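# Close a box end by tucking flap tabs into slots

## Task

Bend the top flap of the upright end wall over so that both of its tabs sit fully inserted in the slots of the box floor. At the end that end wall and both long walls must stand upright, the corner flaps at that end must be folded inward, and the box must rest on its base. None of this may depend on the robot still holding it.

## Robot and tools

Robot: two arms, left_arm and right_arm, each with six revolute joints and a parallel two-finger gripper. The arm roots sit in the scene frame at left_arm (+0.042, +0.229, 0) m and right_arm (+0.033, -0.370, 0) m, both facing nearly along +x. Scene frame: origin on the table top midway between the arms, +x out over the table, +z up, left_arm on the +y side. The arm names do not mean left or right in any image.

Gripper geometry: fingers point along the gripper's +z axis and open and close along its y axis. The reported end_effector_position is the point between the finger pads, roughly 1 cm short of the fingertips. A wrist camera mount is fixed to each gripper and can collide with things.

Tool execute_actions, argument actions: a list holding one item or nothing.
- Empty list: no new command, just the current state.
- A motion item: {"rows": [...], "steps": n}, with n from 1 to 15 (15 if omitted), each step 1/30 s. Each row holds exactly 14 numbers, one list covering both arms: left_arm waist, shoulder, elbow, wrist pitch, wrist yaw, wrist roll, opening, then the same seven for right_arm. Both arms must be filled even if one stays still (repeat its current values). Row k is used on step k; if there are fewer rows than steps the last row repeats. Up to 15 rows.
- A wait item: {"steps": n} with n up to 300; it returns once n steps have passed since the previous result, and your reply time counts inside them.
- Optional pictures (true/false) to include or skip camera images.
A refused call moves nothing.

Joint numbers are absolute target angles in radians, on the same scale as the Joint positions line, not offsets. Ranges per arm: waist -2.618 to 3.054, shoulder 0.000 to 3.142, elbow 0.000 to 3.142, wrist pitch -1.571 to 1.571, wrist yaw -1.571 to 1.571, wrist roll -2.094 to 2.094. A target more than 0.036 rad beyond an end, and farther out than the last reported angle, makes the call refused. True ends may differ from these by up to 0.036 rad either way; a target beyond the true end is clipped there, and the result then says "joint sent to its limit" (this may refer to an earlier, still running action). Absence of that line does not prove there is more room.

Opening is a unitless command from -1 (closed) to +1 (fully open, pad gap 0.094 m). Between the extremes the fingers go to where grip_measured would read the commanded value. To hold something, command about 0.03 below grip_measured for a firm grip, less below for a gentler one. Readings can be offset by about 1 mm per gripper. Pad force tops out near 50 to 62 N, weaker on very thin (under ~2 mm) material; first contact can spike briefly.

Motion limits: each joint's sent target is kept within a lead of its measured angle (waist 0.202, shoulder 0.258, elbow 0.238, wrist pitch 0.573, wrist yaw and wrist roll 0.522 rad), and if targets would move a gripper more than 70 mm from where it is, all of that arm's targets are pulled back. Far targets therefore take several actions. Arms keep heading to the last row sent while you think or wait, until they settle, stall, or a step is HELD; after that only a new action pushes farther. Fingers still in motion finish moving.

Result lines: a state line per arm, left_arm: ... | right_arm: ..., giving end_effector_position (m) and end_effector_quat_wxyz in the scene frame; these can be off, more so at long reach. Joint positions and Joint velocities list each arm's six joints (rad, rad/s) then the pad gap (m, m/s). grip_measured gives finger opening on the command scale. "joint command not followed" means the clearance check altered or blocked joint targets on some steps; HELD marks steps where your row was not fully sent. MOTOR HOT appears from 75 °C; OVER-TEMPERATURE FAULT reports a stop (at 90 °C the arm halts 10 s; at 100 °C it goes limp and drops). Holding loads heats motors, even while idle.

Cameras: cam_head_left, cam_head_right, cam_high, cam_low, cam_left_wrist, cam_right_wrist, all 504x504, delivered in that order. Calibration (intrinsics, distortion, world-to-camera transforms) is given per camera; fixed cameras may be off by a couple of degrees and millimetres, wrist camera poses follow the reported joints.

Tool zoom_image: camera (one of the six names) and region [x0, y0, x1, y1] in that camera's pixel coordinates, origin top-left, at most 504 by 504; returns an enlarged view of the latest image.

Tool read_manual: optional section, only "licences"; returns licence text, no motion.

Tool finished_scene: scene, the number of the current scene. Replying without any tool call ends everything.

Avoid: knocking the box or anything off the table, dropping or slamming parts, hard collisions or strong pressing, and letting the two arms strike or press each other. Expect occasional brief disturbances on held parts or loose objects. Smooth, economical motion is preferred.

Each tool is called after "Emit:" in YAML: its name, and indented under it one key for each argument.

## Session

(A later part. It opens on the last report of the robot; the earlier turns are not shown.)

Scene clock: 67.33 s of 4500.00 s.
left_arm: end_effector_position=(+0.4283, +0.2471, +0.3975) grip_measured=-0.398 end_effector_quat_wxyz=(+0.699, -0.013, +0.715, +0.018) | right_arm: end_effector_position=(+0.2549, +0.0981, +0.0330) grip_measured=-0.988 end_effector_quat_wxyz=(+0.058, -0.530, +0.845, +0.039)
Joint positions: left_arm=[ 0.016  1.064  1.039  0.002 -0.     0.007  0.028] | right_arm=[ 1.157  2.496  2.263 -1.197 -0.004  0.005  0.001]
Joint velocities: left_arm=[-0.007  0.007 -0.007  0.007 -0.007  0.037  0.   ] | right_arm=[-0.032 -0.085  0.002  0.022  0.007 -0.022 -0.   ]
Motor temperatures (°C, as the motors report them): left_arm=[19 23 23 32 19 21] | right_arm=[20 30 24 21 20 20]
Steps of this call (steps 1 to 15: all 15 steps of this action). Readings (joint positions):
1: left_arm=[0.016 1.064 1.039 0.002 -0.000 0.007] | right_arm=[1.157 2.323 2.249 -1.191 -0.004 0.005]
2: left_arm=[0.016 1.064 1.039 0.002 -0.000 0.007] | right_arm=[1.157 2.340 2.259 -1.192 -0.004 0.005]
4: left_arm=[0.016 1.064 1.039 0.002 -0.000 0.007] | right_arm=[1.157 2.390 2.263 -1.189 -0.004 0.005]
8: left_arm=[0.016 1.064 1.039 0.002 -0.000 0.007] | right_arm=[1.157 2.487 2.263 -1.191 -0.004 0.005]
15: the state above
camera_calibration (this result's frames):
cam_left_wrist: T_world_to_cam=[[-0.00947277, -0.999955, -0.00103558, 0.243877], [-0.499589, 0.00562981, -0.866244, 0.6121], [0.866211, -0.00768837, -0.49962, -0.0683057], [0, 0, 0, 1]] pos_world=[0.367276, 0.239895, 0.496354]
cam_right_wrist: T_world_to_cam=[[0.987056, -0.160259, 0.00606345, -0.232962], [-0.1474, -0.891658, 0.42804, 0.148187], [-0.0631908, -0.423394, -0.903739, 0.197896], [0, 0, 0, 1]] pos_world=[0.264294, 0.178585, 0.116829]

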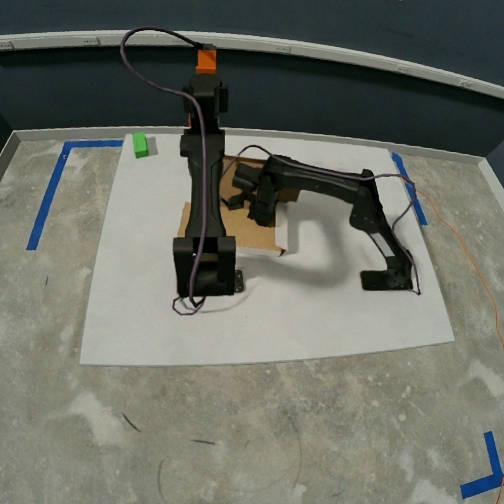

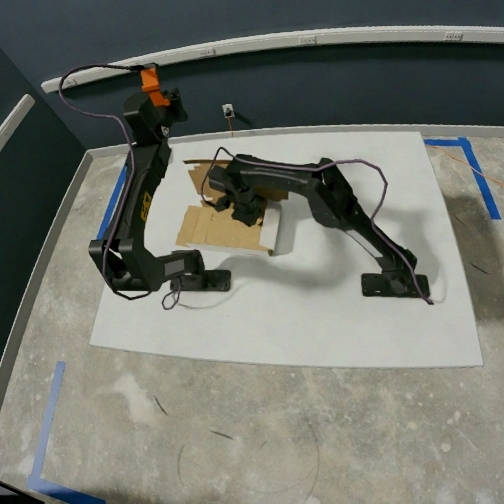

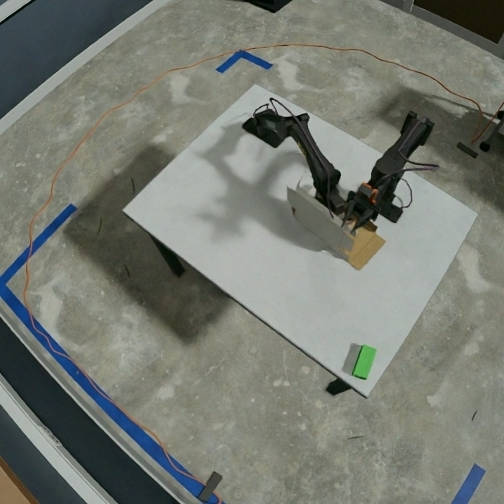

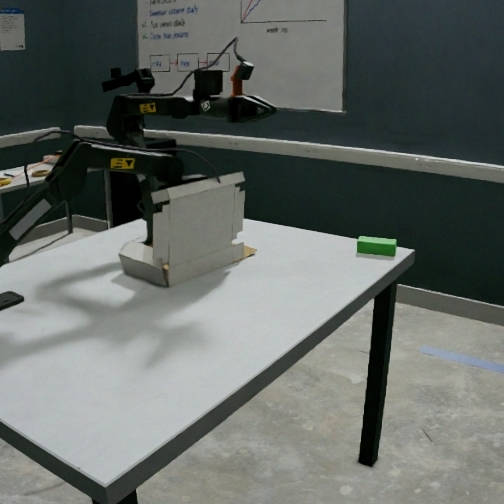

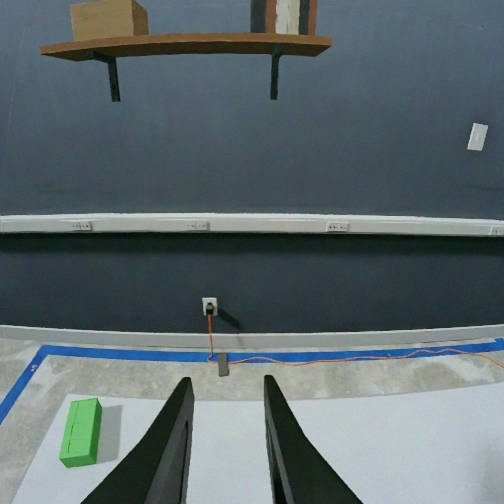

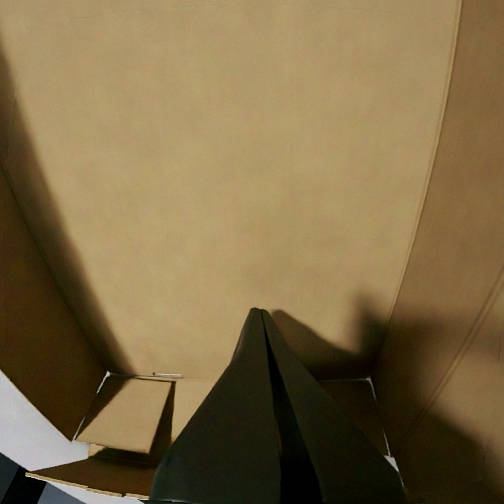

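Emit:
execute_actions:
  actions:
    - {"rows":[[0.016,1.064,1.039,0,0,0,-0.4,1.157,2.28,2.27,-1.2,0,0,-1]]}
  pictures: false

Emit:
execute_actions:
  actions:
    - {"rows":[[0.016,1.064,1.039,0,0,0,-0.4,1.157,2.28,2.27,-1.45,0,0,-1]]}

Scene clock: 79.97 s of 4500.00 s.
left_arm: end_effector_position=(+0.4283, +0.2471, +0.3975) grip_measured=-0.398 end_effector_quat_wxyz=(+0.699, -0.013, +0.715, +0.018) | right_arm: end_effector_position=(+0.2569, +0.1023, +0.1426) grip_measured=-0.988 end_effector_quat_wxyz=(+0.147, -0.523, +0.834, +0.096)
Joint positions: left_arm=[ 0.016  1.064  1.039  0.002 -0.     0.007  0.028] | right_arm=[ 1.157  2.274  2.257 -1.201 -0.004  0.005  0.001]
Joint velocities: left_arm=[-0.012  0.007 -0.017 -0.007 -0.081  0.022 -0.   ] | right_arm=[ 0.007  0.081 -0.002  0.022 -0.007 -0.022 -0.001]
Motor temperatures (°C, as the motors report them): left_arm=[19 23 23 33 19 21] | right_arm=[20 32 24 20 20 20]
Steps of this call (steps 1 to 15: the robot went on to your last target; steps 16 to 90: nothing new was sent; then 9.13 s passed at rest; steps 91 to 105: all 15 steps of this action). Readings (joint positions):
91: left_arm=[0.016 1.064 1.039 0.002 -0.000 0.007] | right_arm=[1.157 2.486 2.261 -1.196 -0.004 0.005]
92: left_arm=[0.016 1.064 1.039 0.002 -0.000 0.007] | right_arm=[1.157 2.475 2.258 -1.198 -0.004 0.005]
94: left_arm=[0.016 1.064 1.039 0.002 -0.000 0.007] | right_arm=[1.157 2.435 2.257 -1.201 -0.004 0.005]
98: left_arm=[0.016 1.064 1.039 0.002 -0.000 0.007] | right_arm=[1.157 2.324 2.257 -1.201 -0.004 0.005]
105: the state above

Scene clock: 80.47 s of 4500.00 s.
left_arm: end_effector_position=(+0.4283, +0.2471, +0.3975) grip_measured=-0.398 end_effector_quat_wxyz=(+0.699, -0.013, +0.715, +0.018) | right_arm: end_effector_position=(+0.2324, +0.0510, +0.1253) grip_measured=-0.988 end_effector_quat_wxyz=(+0.045, -0.530, +0.846, +0.031)
Joint positions: left_arm=[ 0.016  1.064  1.039  0.002 -0.     0.007  0.028] | right_arm=[ 1.157  2.282  2.257 -1.437 -0.004  0.005  0.001]
Joint velocities: left_arm=[-0.007 -0.007  0.002 -0.081  0.037 -0.007  0.   ] | right_arm=[ 0.002  0.007 -0.022 -0.066 -0.022 -0.037  0.   ]
Motor temperatures (°C, as the motors report them): left_arm=[19 23 23 33 19 21] | right_arm=[20 32 24 20 20 20]
Steps of this call (steps 1 to 15: all 15 steps of this action). Readings (joint positions):
1: left_arm=[0.016 1.064 1.039 0.002 -0.000 0.007] | right_arm=[1.157 2.277 2.257 -1.219 -0.004 0.005]
2: left_arm=[0.016 1.064 1.039 0.002 -0.000 0.007] | right_arm=[1.157 2.279 2.257 -1.260 -0.004 0.005]
4: left_arm=[0.016 1.064 1.039 0.002 -0.000 0.007] | right_arm=[1.157 2.282 2.257 -1.334 -0.004 0.005]
8: left_arm=[0.016 1.064 1.039 0.002 -0.000 0.007] | right_arm=[1.157 2.282 2.257 -1.405 -0.004 0.005]
15: the state above
camera_calibration (this result's frames):
cam_left_wrist: T_world_to_cam=[[-0.00947277, -0.999955, -0.00103558, 0.243877], [-0.499589, 0.00562981, -0.866244, 0.6121], [0.866211, -0.00768837, -0.49962, -0.0683057], [0, 0, 0, 1]] pos_world=[0.367276, 0.239895, 0.496354]
cam_right_wrist: T_world_to_cam=[[0.987078, -0.160214, -0.00293768, -0.217735], [-0.141297, -0.878882, 0.455633, 0.057811], [-0.0755807, -0.449331, -0.890163, 0.262452], [0, 0, 0, 1]] pos_world=[0.242926, 0.133852, 0.206644]

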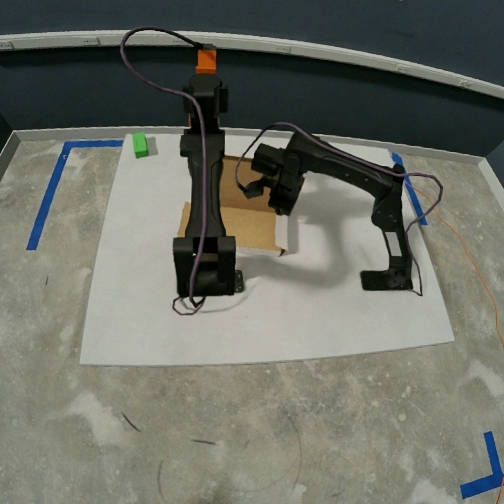

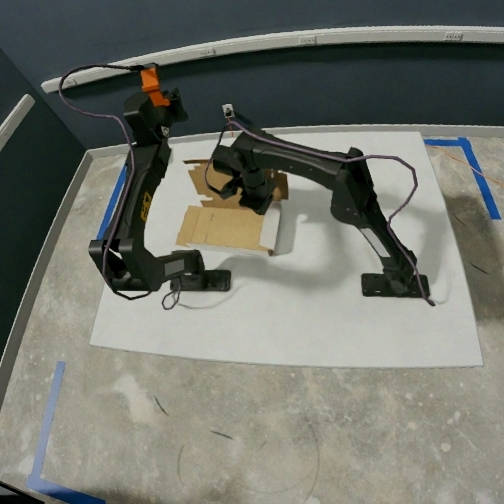

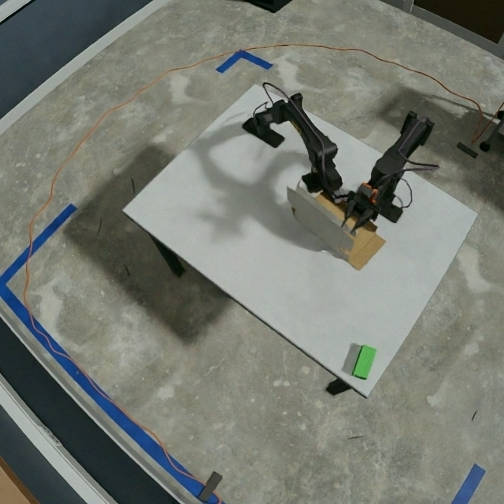

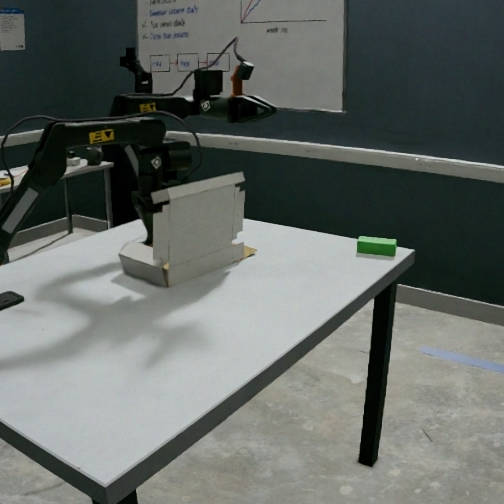

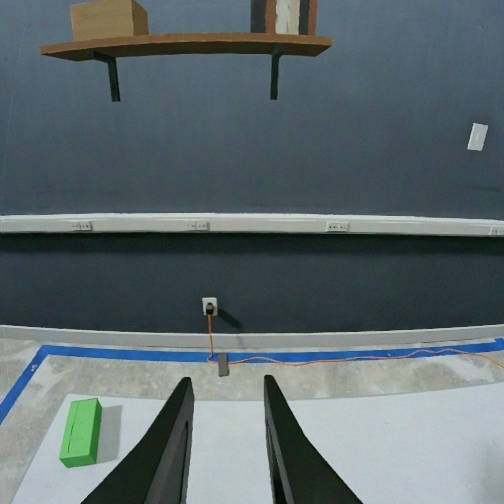

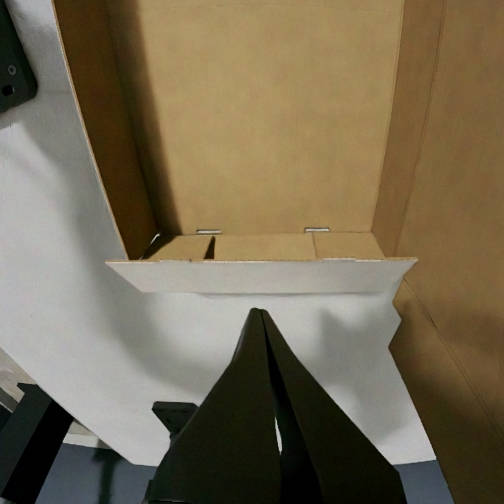

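Lower modestly.

Emit:
execute_actions:
  actions:
    - {"rows":[[0.016,1.064,1.039,0,0,0,-0.4,1.157,2.37,2.27,-1.42,0,0,-1]]}

Scene clock: 85.43 s of 4500.00 s.
left_arm: end_effector_position=(+0.4283, +0.2471, +0.3975) grip_measured=-0.398 end_effector_quat_wxyz=(+0.699, -0.013, +0.715, +0.018) | right_arm: end_effector_position=(+0.2328, +0.0518, +0.0778) grip_measured=-0.988 end_effector_quat_wxyz=(+0.004, -0.531, +0.847, +0.005)
Joint positions: left_arm=[ 0.016  1.064  1.039  0.002 -0.     0.007  0.028] | right_arm=[ 1.157  2.389  2.257 -1.426 -0.004  0.005  0.001]
Joint velocities: left_arm=[-0.002  0.017 -0.007 -0.051 -0.051  0.022  0.   ] | right_arm=[-0.017 -0.007  0.002 -0.037  0.022  0.007 -0.   ]
Motor temperatures (°C, as the motors report them): left_arm=[19 23 23 33 19 21] | right_arm=[20 32 24 20 20 20]
Steps of this call (steps 1 to 15: the robot went on to your last target; steps 16 to 90: nothing new was sent; then 1.47 s passed at rest; steps 91 to 105: all 15 steps of this action). Readings (joint positions):
91: left_arm=[0.016 1.064 1.039 0.002 -0.000 0.007] | right_arm=[1.157 2.288 2.257 -1.443 -0.004 0.005]
92: left_arm=[0.016 1.064 1.039 0.002 -0.000 0.007] | right_arm=[1.157 2.296 2.257 -1.441 -0.004 0.005]
94: left_arm=[0.016 1.064 1.039 0.002 -0.000 0.007] | right_arm=[1.157 2.327 2.257 -1.438 -0.004 0.005]
98: left_arm=[0.016 1.064 1.039 0.002 -0.000 0.007] | right_arm=[1.157 2.385 2.257 -1.429 -0.004 0.005]
105: the state above
camera_calibration (this result's frames):
cam_left_wrist: T_world_to_cam=[[-0.00947277, -0.999955, -0.00103558, 0.243877], [-0.499589, 0.00562981, -0.866244, 0.6121], [0.866211, -0.00768837, -0.49962, -0.0683057], [0, 0, 0, 1]] pos_world=[0.367276, 0.239895, 0.496354]
cam_right_wrist: T_world_to_cam=[[0.986402, -0.161628, -0.0297795, -0.21581], [-0.120834, -0.836046, 0.535187, 0.0670622], [-0.111399, -0.524312, -0.844208, 0.229199], [0, 0, 0, 1]] pos_world=[0.246511, 0.141358, 0.151174]

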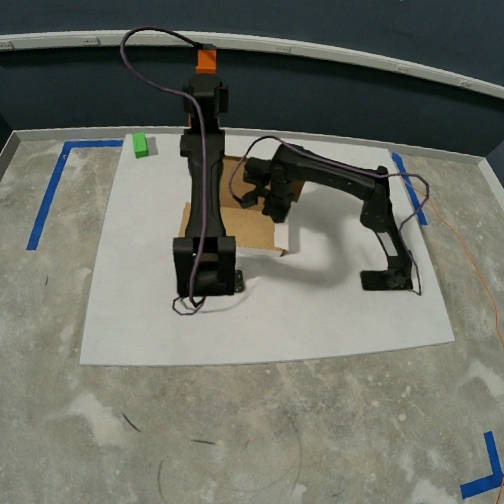

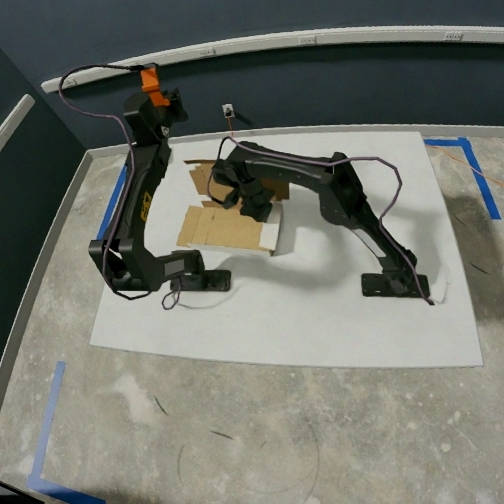

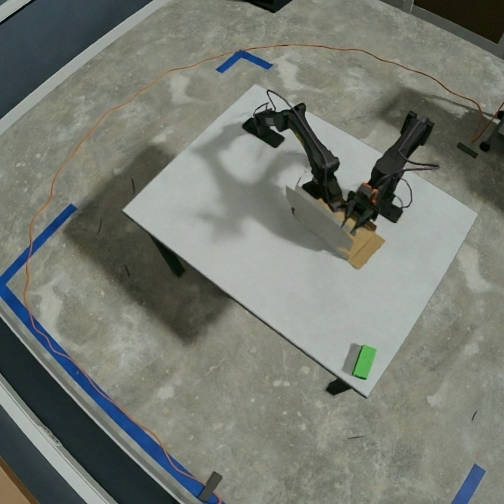

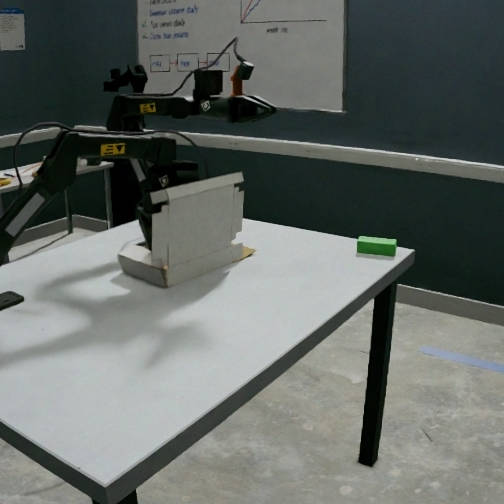

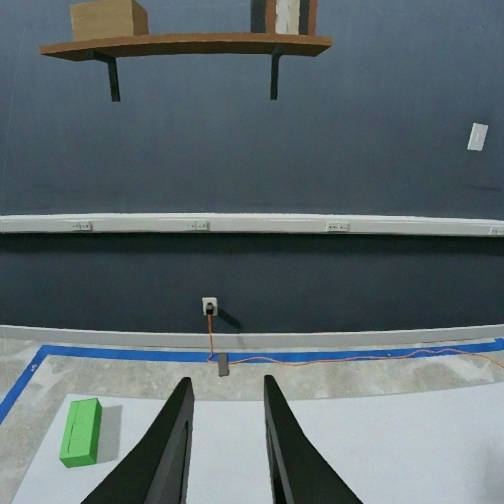

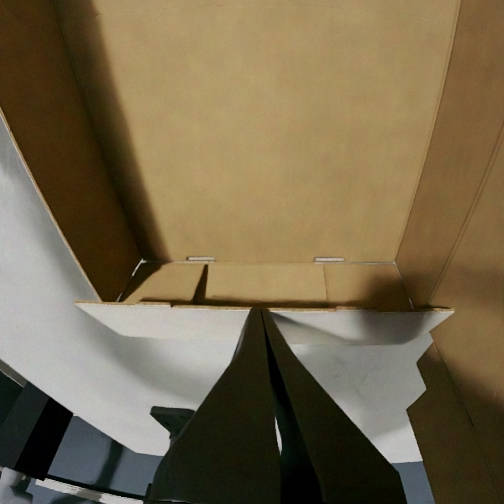

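On the flap. Press down.

Emit:
execute_actions:
  actions:
    - {"rows":[[0.016,1.064,1.039,0,0,0,-0.4,1.157,2.45,2.27,-1.42,0,0,-1]]}

Scene clock: 91.53 s of 4500.00 s.
left_arm: end_effector_position=(+0.4283, +0.2471, +0.3975) grip_measured=-0.398 end_effector_quat_wxyz=(+0.699, -0.013, +0.715, +0.018) | right_arm: end_effector_position=(+0.2317, +0.0494, +0.0514) grip_measured=-0.988 end_effector_quat_wxyz=(-0.020, -0.531, +0.847, -0.010)
Joint positions: left_arm=[ 0.016  1.064  1.039  0.002 -0.     0.007  0.028] | right_arm=[ 1.157  2.448  2.257 -1.424 -0.004  0.005  0.001]
Joint velocities: left_arm=[ 0.002 -0.002 -0.012 -0.007  0.022 -0.022 -0.   ] | right_arm=[-0.002 -0.002 -0.007  0.022 -0.095 -0.066 -0.001]
Motor temperatures (°C, as the motors report them): left_arm=[19 23 23 33 19 21] | right_arm=[20 32 24 20 20 20]
Steps of this call (steps 1 to 15: the robot went on to your last target; steps 16 to 90: nothing new was sent; then 2.60 s passed at rest; steps 91 to 105: all 15 steps of this action). Readings (joint positions):
91: left_arm=[0.016 1.064 1.039 0.002 -0.000 0.007] | right_arm=[1.157 2.393 2.257 -1.425 -0.004 0.005]
92: left_arm=[0.016 1.064 1.039 0.002 -0.000 0.007] | right_arm=[1.157 2.398 2.257 -1.424 -0.004 0.005]
94: left_arm=[0.016 1.064 1.039 0.002 -0.000 0.007] | right_arm=[1.157 2.415 2.257 -1.424 -0.004 0.005]
98: left_arm=[0.016 1.064 1.039 0.002 -0.000 0.007] | right_arm=[1.157 2.446 2.257 -1.423 -0.004 0.005]
105: the state above
camera_calibration (this result's frames):
cam_left_wrist: T_world_to_cam=[[-0.00947277, -0.999955, -0.00103558, 0.243877], [-0.499589, 0.00562981, -0.866244, 0.6121], [0.866211, -0.00768837, -0.49962, -0.0683057], [0, 0, 0, 1]] pos_world=[0.367276, 0.239895, 0.496354]
cam_right_wrist: T_world_to_cam=[[0.985497, -0.163553, -0.0452344, -0.214823], [-0.107354, -0.807343, 0.580234, 0.0721547], [-0.131419, -0.566963, -0.813193, 0.210735], [0, 0, 0, 1]] pos_world=[0.247148, 0.142598, 0.119784]

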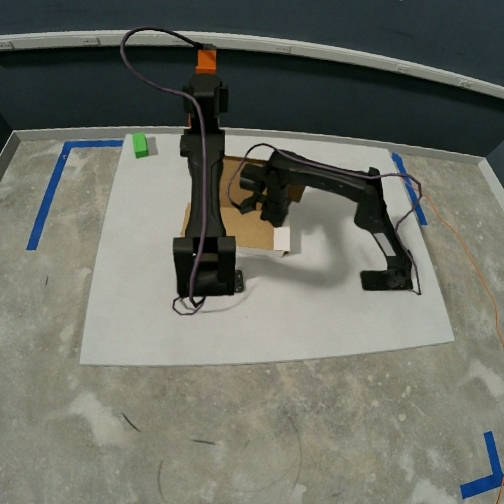

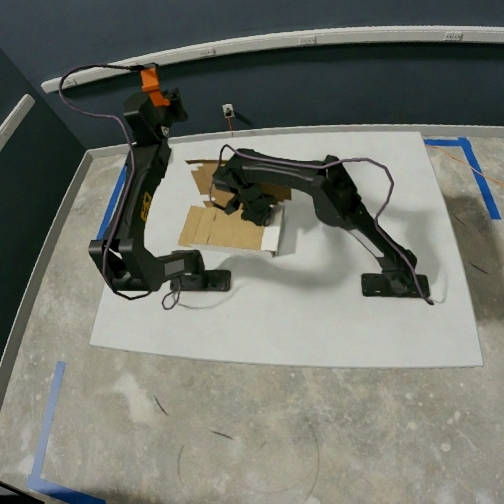

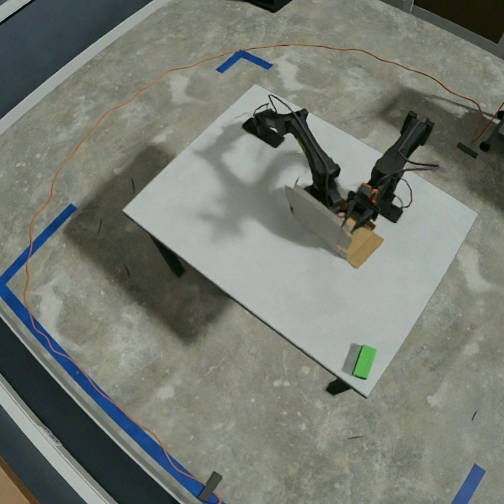

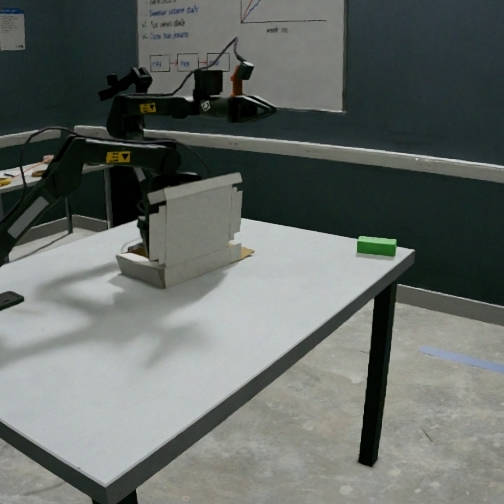

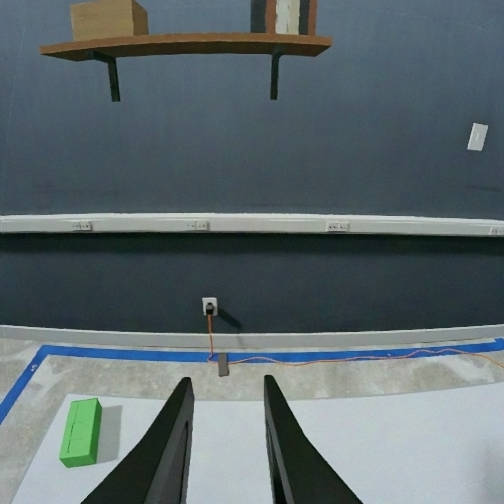

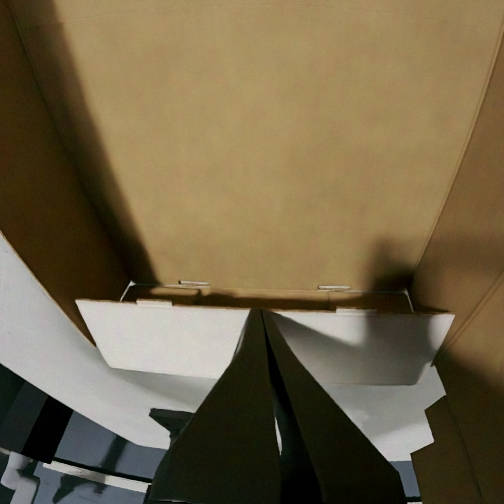

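Emit:
execute_actions:
  actions:
    - {"rows":[[0.016,1.064,1.039,0,0,0,-0.4,1.157,2.53,2.27,-1.42,0,0,-1]]}

Scene clock: 99.20 s of 4500.00 s.
left_arm: end_effector_position=(+0.4283, +0.2471, +0.3975) grip_measured=-0.398 end_effector_quat_wxyz=(+0.699, -0.013, +0.715, +0.018) | right_arm: end_effector_position=(+0.2282, +0.0420, +0.0095) grip_measured=-0.988 end_effector_quat_wxyz=(-0.059, -0.530, +0.845, -0.036)
Joint positions: left_arm=[ 0.016  1.064  1.039  0.002 -0.     0.007  0.028] | right_arm=[ 1.157  2.544  2.257 -1.423 -0.003  0.005  0.001]
Joint velocities: left_arm=[-0.007  0.007  0.007 -0.007  0.007  0.051 -0.   ] | right_arm=[ 0.012 -0.007 -0.017  0.095  0.007 -0.037 -0.   ]
Motor temperatures (°C, as the motors report them): left_arm=[19 23 24 34 19 21] | right_arm=[20 32 24 20 20 20]
Steps of this call (steps 1 to 15: the robot went on to your last target; steps 16 to 90: nothing new was sent; then 4.17 s passed at rest; steps 91 to 105: all 15 steps of this action). Readings (joint positions):
91: left_arm=[0.016 1.064 1.039 0.002 -0.000 0.007] | right_arm=[1.157 2.453 2.257 -1.424 -0.004 0.005]
92: left_arm=[0.016 1.064 1.039 0.002 -0.000 0.007] | right_arm=[1.157 2.458 2.257 -1.424 -0.003 0.005]
94: left_arm=[0.016 1.064 1.039 0.002 -0.000 0.007] | right_arm=[1.157 2.473 2.257 -1.424 -0.003 0.005]
98: left_arm=[0.016 1.064 1.039 0.002 -0.000 0.007] | right_arm=[1.157 2.502 2.257 -1.423 -0.003 0.005]
105: the state above
camera_calibration (this result's frames):
cam_left_wrist: T_world_to_cam=[[-0.00947277, -0.999955, -0.00103558, 0.243877], [-0.499589, 0.00562981, -0.866244, 0.6121], [0.866211, -0.00768837, -0.49962, -0.0683057], [0, 0, 0, 1]] pos_world=[0.367276, 0.239895, 0.496354]
cam_right_wrist: T_world_to_cam=[[0.983154, -0.168487, -0.0708558, -0.213518], [-0.0824165, -0.754657, 0.650923, 0.0815394], [-0.163144, -0.634117, -0.75583, 0.181419], [0, 0, 0, 1]] pos_world=[0.246239, 0.1406, 0.0689173]

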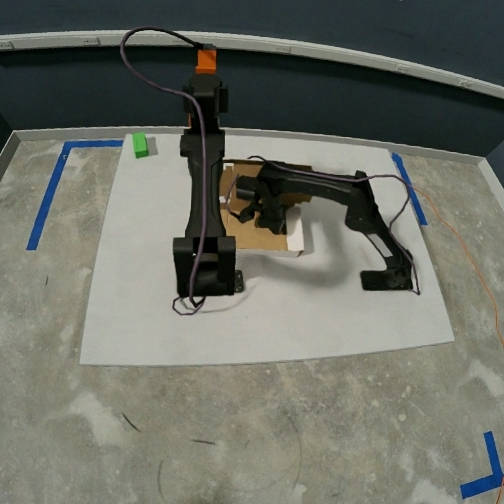

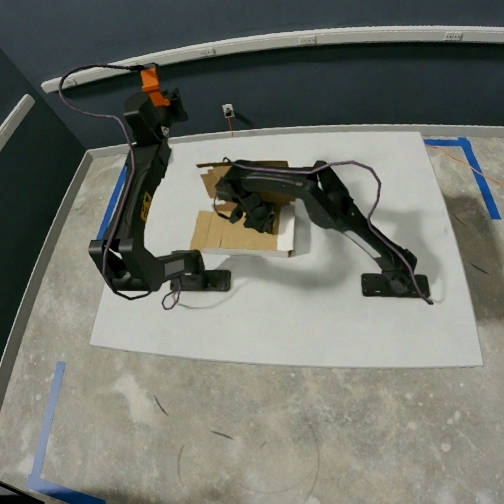

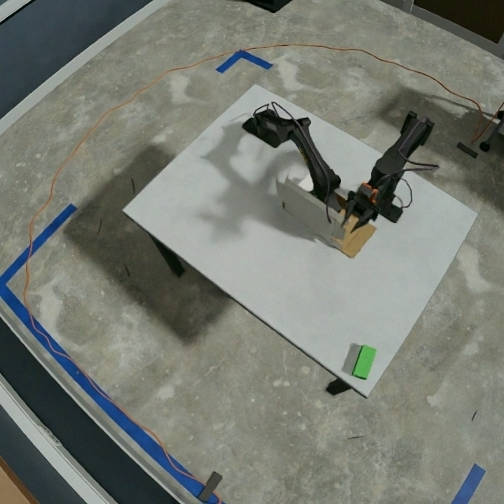

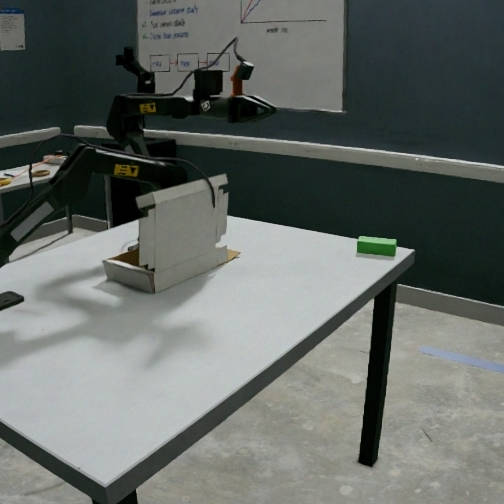

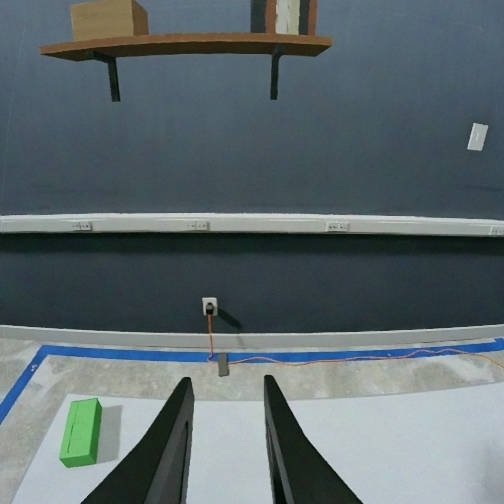

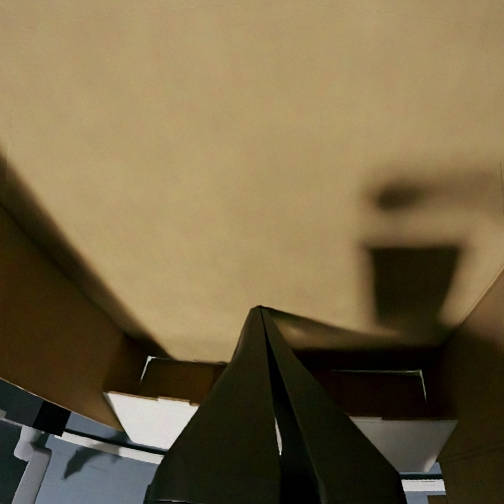

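Emit:
execute_actions:
  actions:
    - {"rows":[[0.016,1.064,1.039,0,0,0,-0.4,1.157,2.25,2.27,-1.42,0,0,-1]]}
  pictures: false

Emit:
execute_actions:
  actions:
    - {"rows":[[0.016,1.064,1.039,0,0,0,-0.4,1.157,2.215,2.25,-1.57,0,1.57,0.5]]}
  pictures: false

Emit:
execute_actions:
  actions:
    - {"steps":20}

Scene clock: 110.10 s of 4500.00 s.
left_arm: end_effector_position=(+0.4283, +0.2471, +0.3975) grip_measured=-0.398 end_effector_quat_wxyz=(+0.699, -0.013, +0.715, +0.017) | right_arm: end_effector_position=(+0.2336, +0.0531, +0.1472) grip_measured=-0.988 end_effector_quat_wxyz=(+0.071, -0.529, +0.844, +0.047)
Joint positions: left_arm=[ 0.016  1.064  1.039  0.002 -0.     0.006  0.028] | right_arm=[ 1.157  2.232  2.252 -1.42  -0.003  0.005  0.001]
Joint velocities: left_arm=[ 0.002 -0.007  0.002  0.037 -0.007 -0.081 -0.   ] | right_arm=[-0.017  0.144  0.017 -0.051  0.051 -0.022 -0.   ]
Motor temperatures (°C, as the motors report them): left_arm=[19 23 24 35 19 21] | right_arm=[20 33 23 20 20 20]
Steps of this call (steps 1 to 15: the robot went on to your last target; steps 16 to 90: nothing new was sent; then 7.40 s passed at rest; steps 91 to 105: all 15 steps of this action). Readings (joint positions):
91: left_arm=[0.016 1.064 1.039 0.002 -0.000 0.007] | right_arm=[1.157 2.535 2.255 -1.421 -0.003 0.005]
92: left_arm=[0.016 1.064 1.039 0.002 -0.000 0.006] | right_arm=[1.157 2.522 2.252 -1.421 -0.003 0.005]
94: left_arm=[0.016 1.064 1.039 0.002 -0.000 0.006] | right_arm=[1.157 2.476 2.252 -1.420 -0.003 0.005]
98: left_arm=[0.016 1.064 1.039 0.002 -0.000 0.006] | right_arm=[1.157 2.338 2.252 -1.419 -0.003 0.005]
105: the state above

Scene clock: 110.60 s of 4500.00 s.
left_arm: end_effector_position=(+0.4283, +0.2471, +0.3975) grip_measured=-0.398 end_effector_quat_wxyz=(+0.699, -0.013, +0.715, +0.017) | right_arm: end_effector_position=(+0.2190, +0.0226, +0.1421) grip_measured=+0.498 end_effector_quat_wxyz=(+0.003, +0.115, +0.993, +0.015)
Joint positions: left_arm=[ 0.016  1.064  1.039  0.002 -0.     0.006  0.028] | right_arm=[ 1.157  2.235  2.252 -1.557 -0.003  1.356  0.07 ]
Joint velocities: left_arm=[ 0.012  0.002 -0.017 -0.066 -0.081  0.022  0.001] | right_arm=[-0.017 -0.002 -0.007 -0.081  0.037  1.385  0.002]
Motor temperatures (°C, as the motors report them): left_arm=[19 23 24 35 19 21] | right_arm=[20 33 23 20 20 20]
Steps of this call (steps 1 to 15: all 15 steps of this action). Readings (joint positions):
1: left_arm=[0.016 1.064 1.039 0.002 -0.000 0.006] | right_arm=[1.157 2.234 2.252 -1.430 -0.004 0.079]
2: left_arm=[0.016 1.064 1.039 0.002 -0.000 0.006] | right_arm=[1.157 2.235 2.252 -1.454 -0.004 0.178]
4: left_arm=[0.016 1.064 1.039 0.002 -0.000 0.006] | right_arm=[1.157 2.235 2.252 -1.497 -0.003 0.375]
8: left_arm=[0.016 1.064 1.039 0.002 -0.000 0.006] | right_arm=[1.157 2.235 2.252 -1.538 -0.003 0.767]
15: the state above

Scene clock: 111.27 s of 4500.00 s.
left_arm: end_effector_position=(+0.4283, +0.2471, +0.3975) grip_measured=-0.398 end_effector_quat_wxyz=(+0.699, -0.013, +0.715, +0.017) | right_arm: end_effector_position=(+0.2189, +0.0223, +0.1421) grip_measured=+0.498 end_effector_quat_wxyz=(+0.002, +0.216, +0.976, +0.015)
Joint positions: left_arm=[ 0.016  1.064  1.039  0.002 -0.     0.006  0.028] | right_arm=[ 1.157  2.235  2.252 -1.558 -0.003  1.561  0.07 ]
Joint velocities: left_arm=[ 0.007  0.012 -0.012  0.037  0.066  0.066 -0.001] | right_arm=[-0.012 -0.002  0.007 -0.051 -0.037  0.066  0.   ]
Motor temperatures (°C, as the motors report them): left_arm=[19 23 24 35 19 21] | right_arm=[20 33 23 20 20 20]
Steps of this call (steps 1 to 20: the robot went on to your last target). Readings (joint positions):
1: left_arm=[0.016 1.064 1.039 0.002 -0.000 0.006] | right_arm=[1.157 2.235 2.252 -1.557 -0.003 1.398]
2: left_arm=[0.016 1.064 1.039 0.002 -0.000 0.006] | right_arm=[1.157 2.235 2.252 -1.558 -0.003 1.432]
4: left_arm=[0.016 1.064 1.039 0.002 -0.000 0.006] | right_arm=[1.157 2.235 2.252 -1.558 -0.003 1.479]
8: left_arm=[0.016 1.064 1.039 0.002 -0.000 0.006] | right_arm=[1.157 2.235 2.252 -1.558 -0.003 1.529]
20: the state above
camera_calibration (this result's frames):
cam_left_wrist: T_world_to_cam=[[-0.00946396, -0.999955, -0.000654743, 0.243722], [-0.499575, 0.00529537, -0.866255, 0.612181], [0.866219, -0.0078711, -0.499602, -0.068271], [0, 0, 0, 1]] pos_world=[0.367274, 0.239932, 0.496356]
cam_right_wrist: T_world_to_cam=[[-0.147012, -0.987431, -0.0580339, 0.0656311], [-0.835687, 0.0926038, 0.541342, 0.141135], [-0.529163, 0.128082, -0.838797, 0.342594], [0, 0, 0, 1]] pos_world=[0.308882, 0.00785648, 0.214773]

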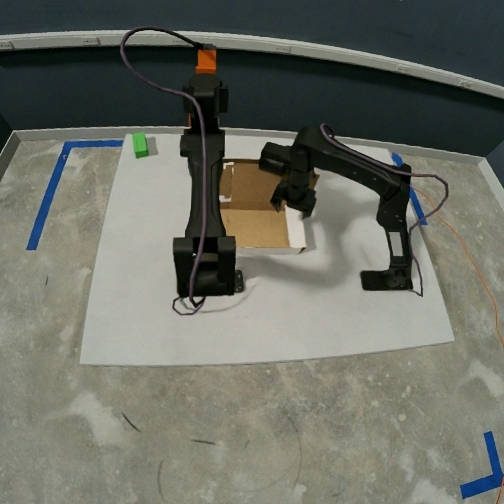

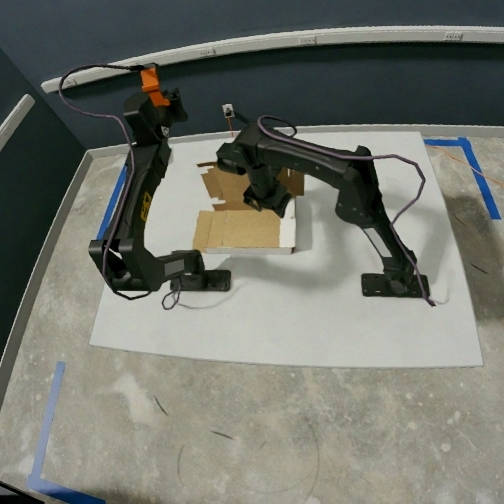

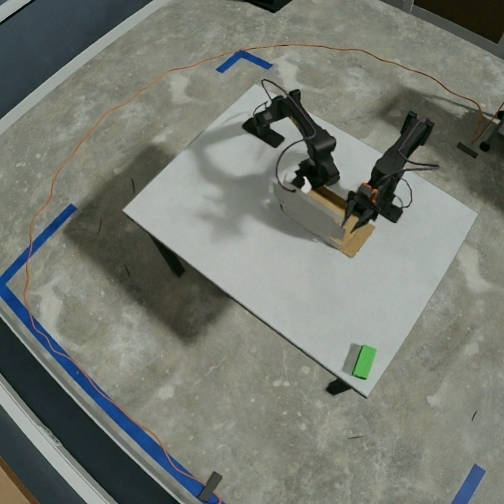

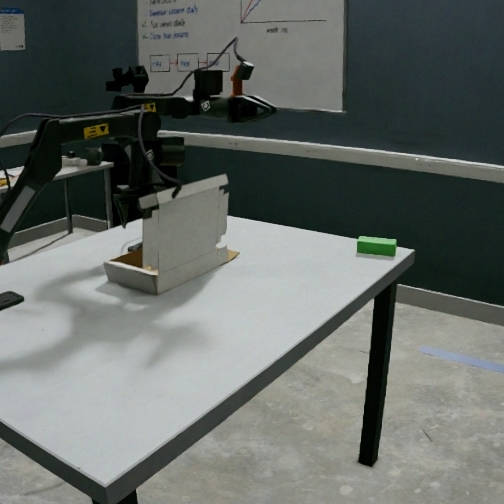

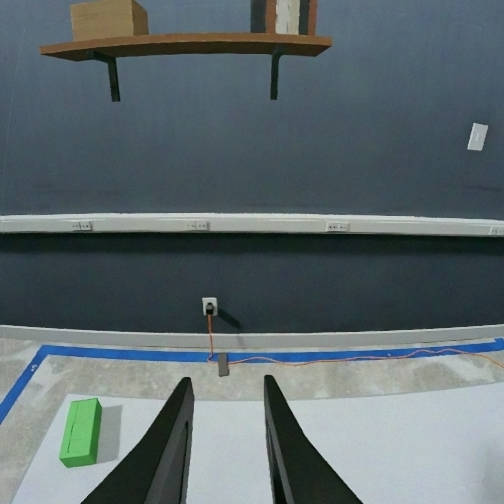

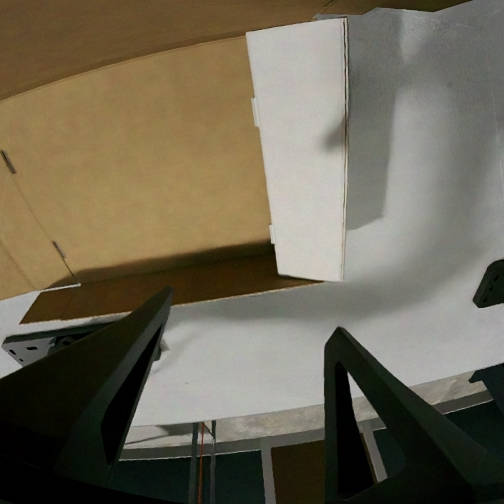

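Emit:
execute_actions:
  actions:
    - {"rows":[[0.016,1.064,1.039,0,0,0,-0.4,1.09,2.09,2.11,-1.55,0,-2.05,0.5]]}
  pictures: false

Emit:
execute_actions:
  actions:
    - {"steps":50}

Scene clock: 125.07 s of 4500.00 s.
left_arm: end_effector_position=(+0.4283, +0.2471, +0.3975) grip_measured=-0.398 end_effector_quat_wxyz=(+0.699, -0.013, +0.715, +0.017) | right_arm: end_effector_position=(+0.2337, -0.0148, +0.1611) grip_measured=+0.498 end_effector_quat_wxyz=(+0.013, -0.452, +0.892, +0.011)
Joint positions: left_arm=[ 0.016  1.064  1.039  0.002 -0.     0.006  0.028] | right_arm=[ 1.085  2.109  2.126 -1.553 -0.005  0.114  0.07 ]
Joint velocities: left_arm=[ 0.002 -0.012  0.022 -0.022 -0.022  0.007 -0.002] | right_arm=[-0.012 -0.007 -0.007 -0.037 -0.007 -2.806  0.   ]
Motor temperatures (°C, as the motors report them): left_arm=[19 23 24 35 19 21] | right_arm=[20 32 23 20 20 20]
Steps of this call (steps 1 to 15: the robot went on to your last target; steps 16 to 90: nothing new was sent; then 10.30 s passed at rest; steps 91 to 105: all 15 steps of this action). Readings (joint positions):
91: left_arm=[0.016 1.064 1.039 0.002 -0.000 0.006] | right_arm=[1.152 2.219 2.225 -1.545 -0.005 1.490]
92: left_arm=[0.016 1.064 1.039 0.002 -0.000 0.006] | right_arm=[1.144 2.193 2.178 -1.536 -0.008 1.389]
94: left_arm=[0.016 1.064 1.039 0.002 -0.000 0.006] | right_arm=[1.115 2.154 2.132 -1.549 -0.008 1.193]
98: left_arm=[0.016 1.064 1.039 0.002 -0.000 0.006] | right_arm=[1.081 2.114 2.126 -1.553 -0.005 0.801]
105: the state above

Scene clock: 126.73 s of 4500.00 s.
left_arm: end_effector_position=(+0.4283, +0.2471, +0.3975) grip_measured=-0.398 end_effector_quat_wxyz=(+0.699, -0.013, +0.715, +0.017) | right_arm: end_effector_position=(+0.2346, -0.0145, +0.1611) grip_measured=+0.498 end_effector_quat_wxyz=(-0.016, +1.000, -0.023, +0.008)
Joint positions: left_arm=[ 0.016  1.064  1.039  0.002 -0.     0.006  0.028] | right_arm=[ 1.085  2.109  2.126 -1.551 -0.001 -2.044  0.07 ]
Joint velocities: left_arm=[-0.002 -0.002  0.007 -0.066 -0.095 -0.066 -0.   ] | right_arm=[-0.012  0.002 -0.002  0.022 -0.037 -0.066  0.   ]
Motor temperatures (°C, as the motors report them): left_arm=[19 23 24 35 19 21] | right_arm=[20 32 23 20 20 20]
Steps of this call (steps 1 to 50: the robot went on to your last target). Readings (joint positions):
1: left_arm=[0.016 1.064 1.039 0.002 -0.000 0.006] | right_arm=[1.085 2.109 2.126 -1.553 -0.005 0.016]
2: left_arm=[0.016 1.064 1.039 0.002 -0.000 0.006] | right_arm=[1.085 2.109 2.126 -1.553 -0.005 -0.082]
4: left_arm=[0.016 1.064 1.039 0.002 -0.000 0.006] | right_arm=[1.085 2.109 2.126 -1.553 -0.004 -0.279]
8: left_arm=[0.016 1.064 1.039 0.002 -0.000 0.006] | right_arm=[1.085 2.109 2.126 -1.553 -0.003 -0.671]
50: the state above
camera_calibration (this result's frames):
cam_left_wrist: T_world_to_cam=[[-0.00946396, -0.999955, -0.000654743, 0.243722], [-0.499575, 0.00529537, -0.866255, 0.612181], [0.866219, -0.0078711, -0.499602, -0.068271], [0, 0, 0, 1]] pos_world=[0.367274, 0.239932, 0.496356]
cam_right_wrist: T_world_to_cam=[[-0.240052, 0.970758, -0.00187718, 0.0738506], [0.79911, 0.198704, 0.567398, -0.238764], [0.551179, 0.134705, -0.823442, 0.115763], [0, 0, 0, 1]] pos_world=[0.14472, -0.0398416, 0.230937]

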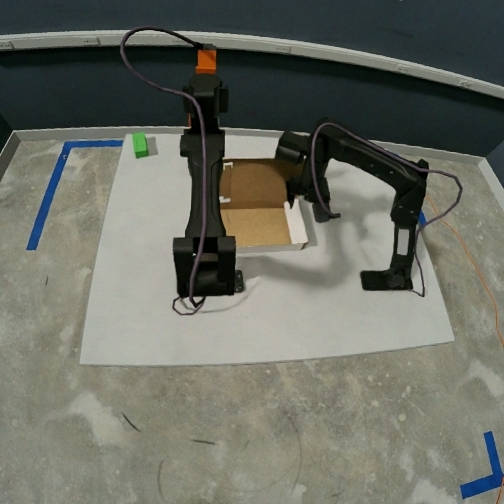

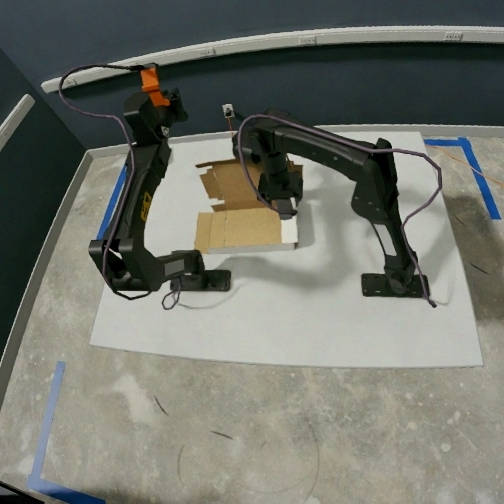

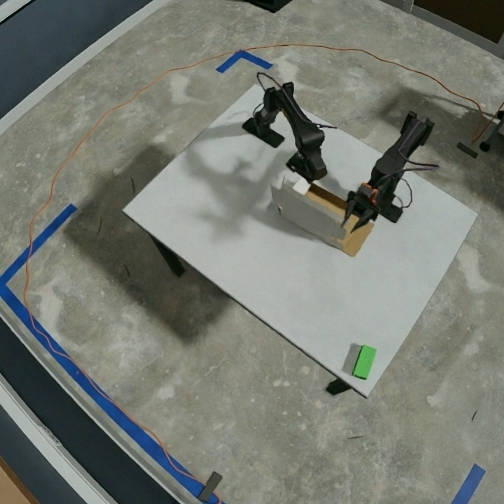

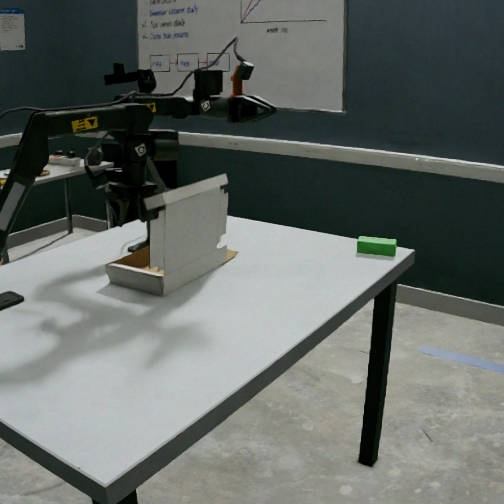

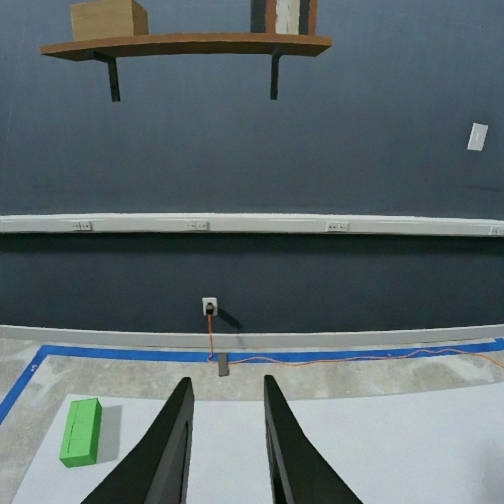

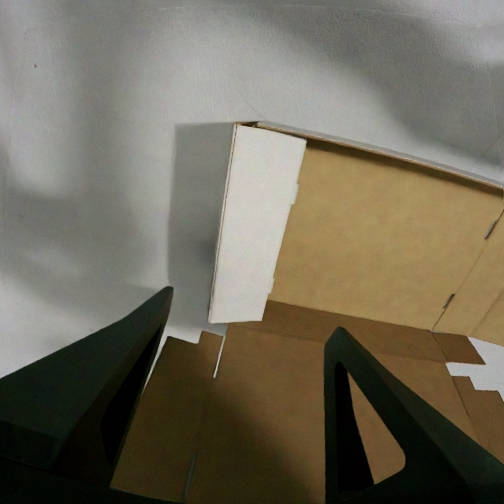

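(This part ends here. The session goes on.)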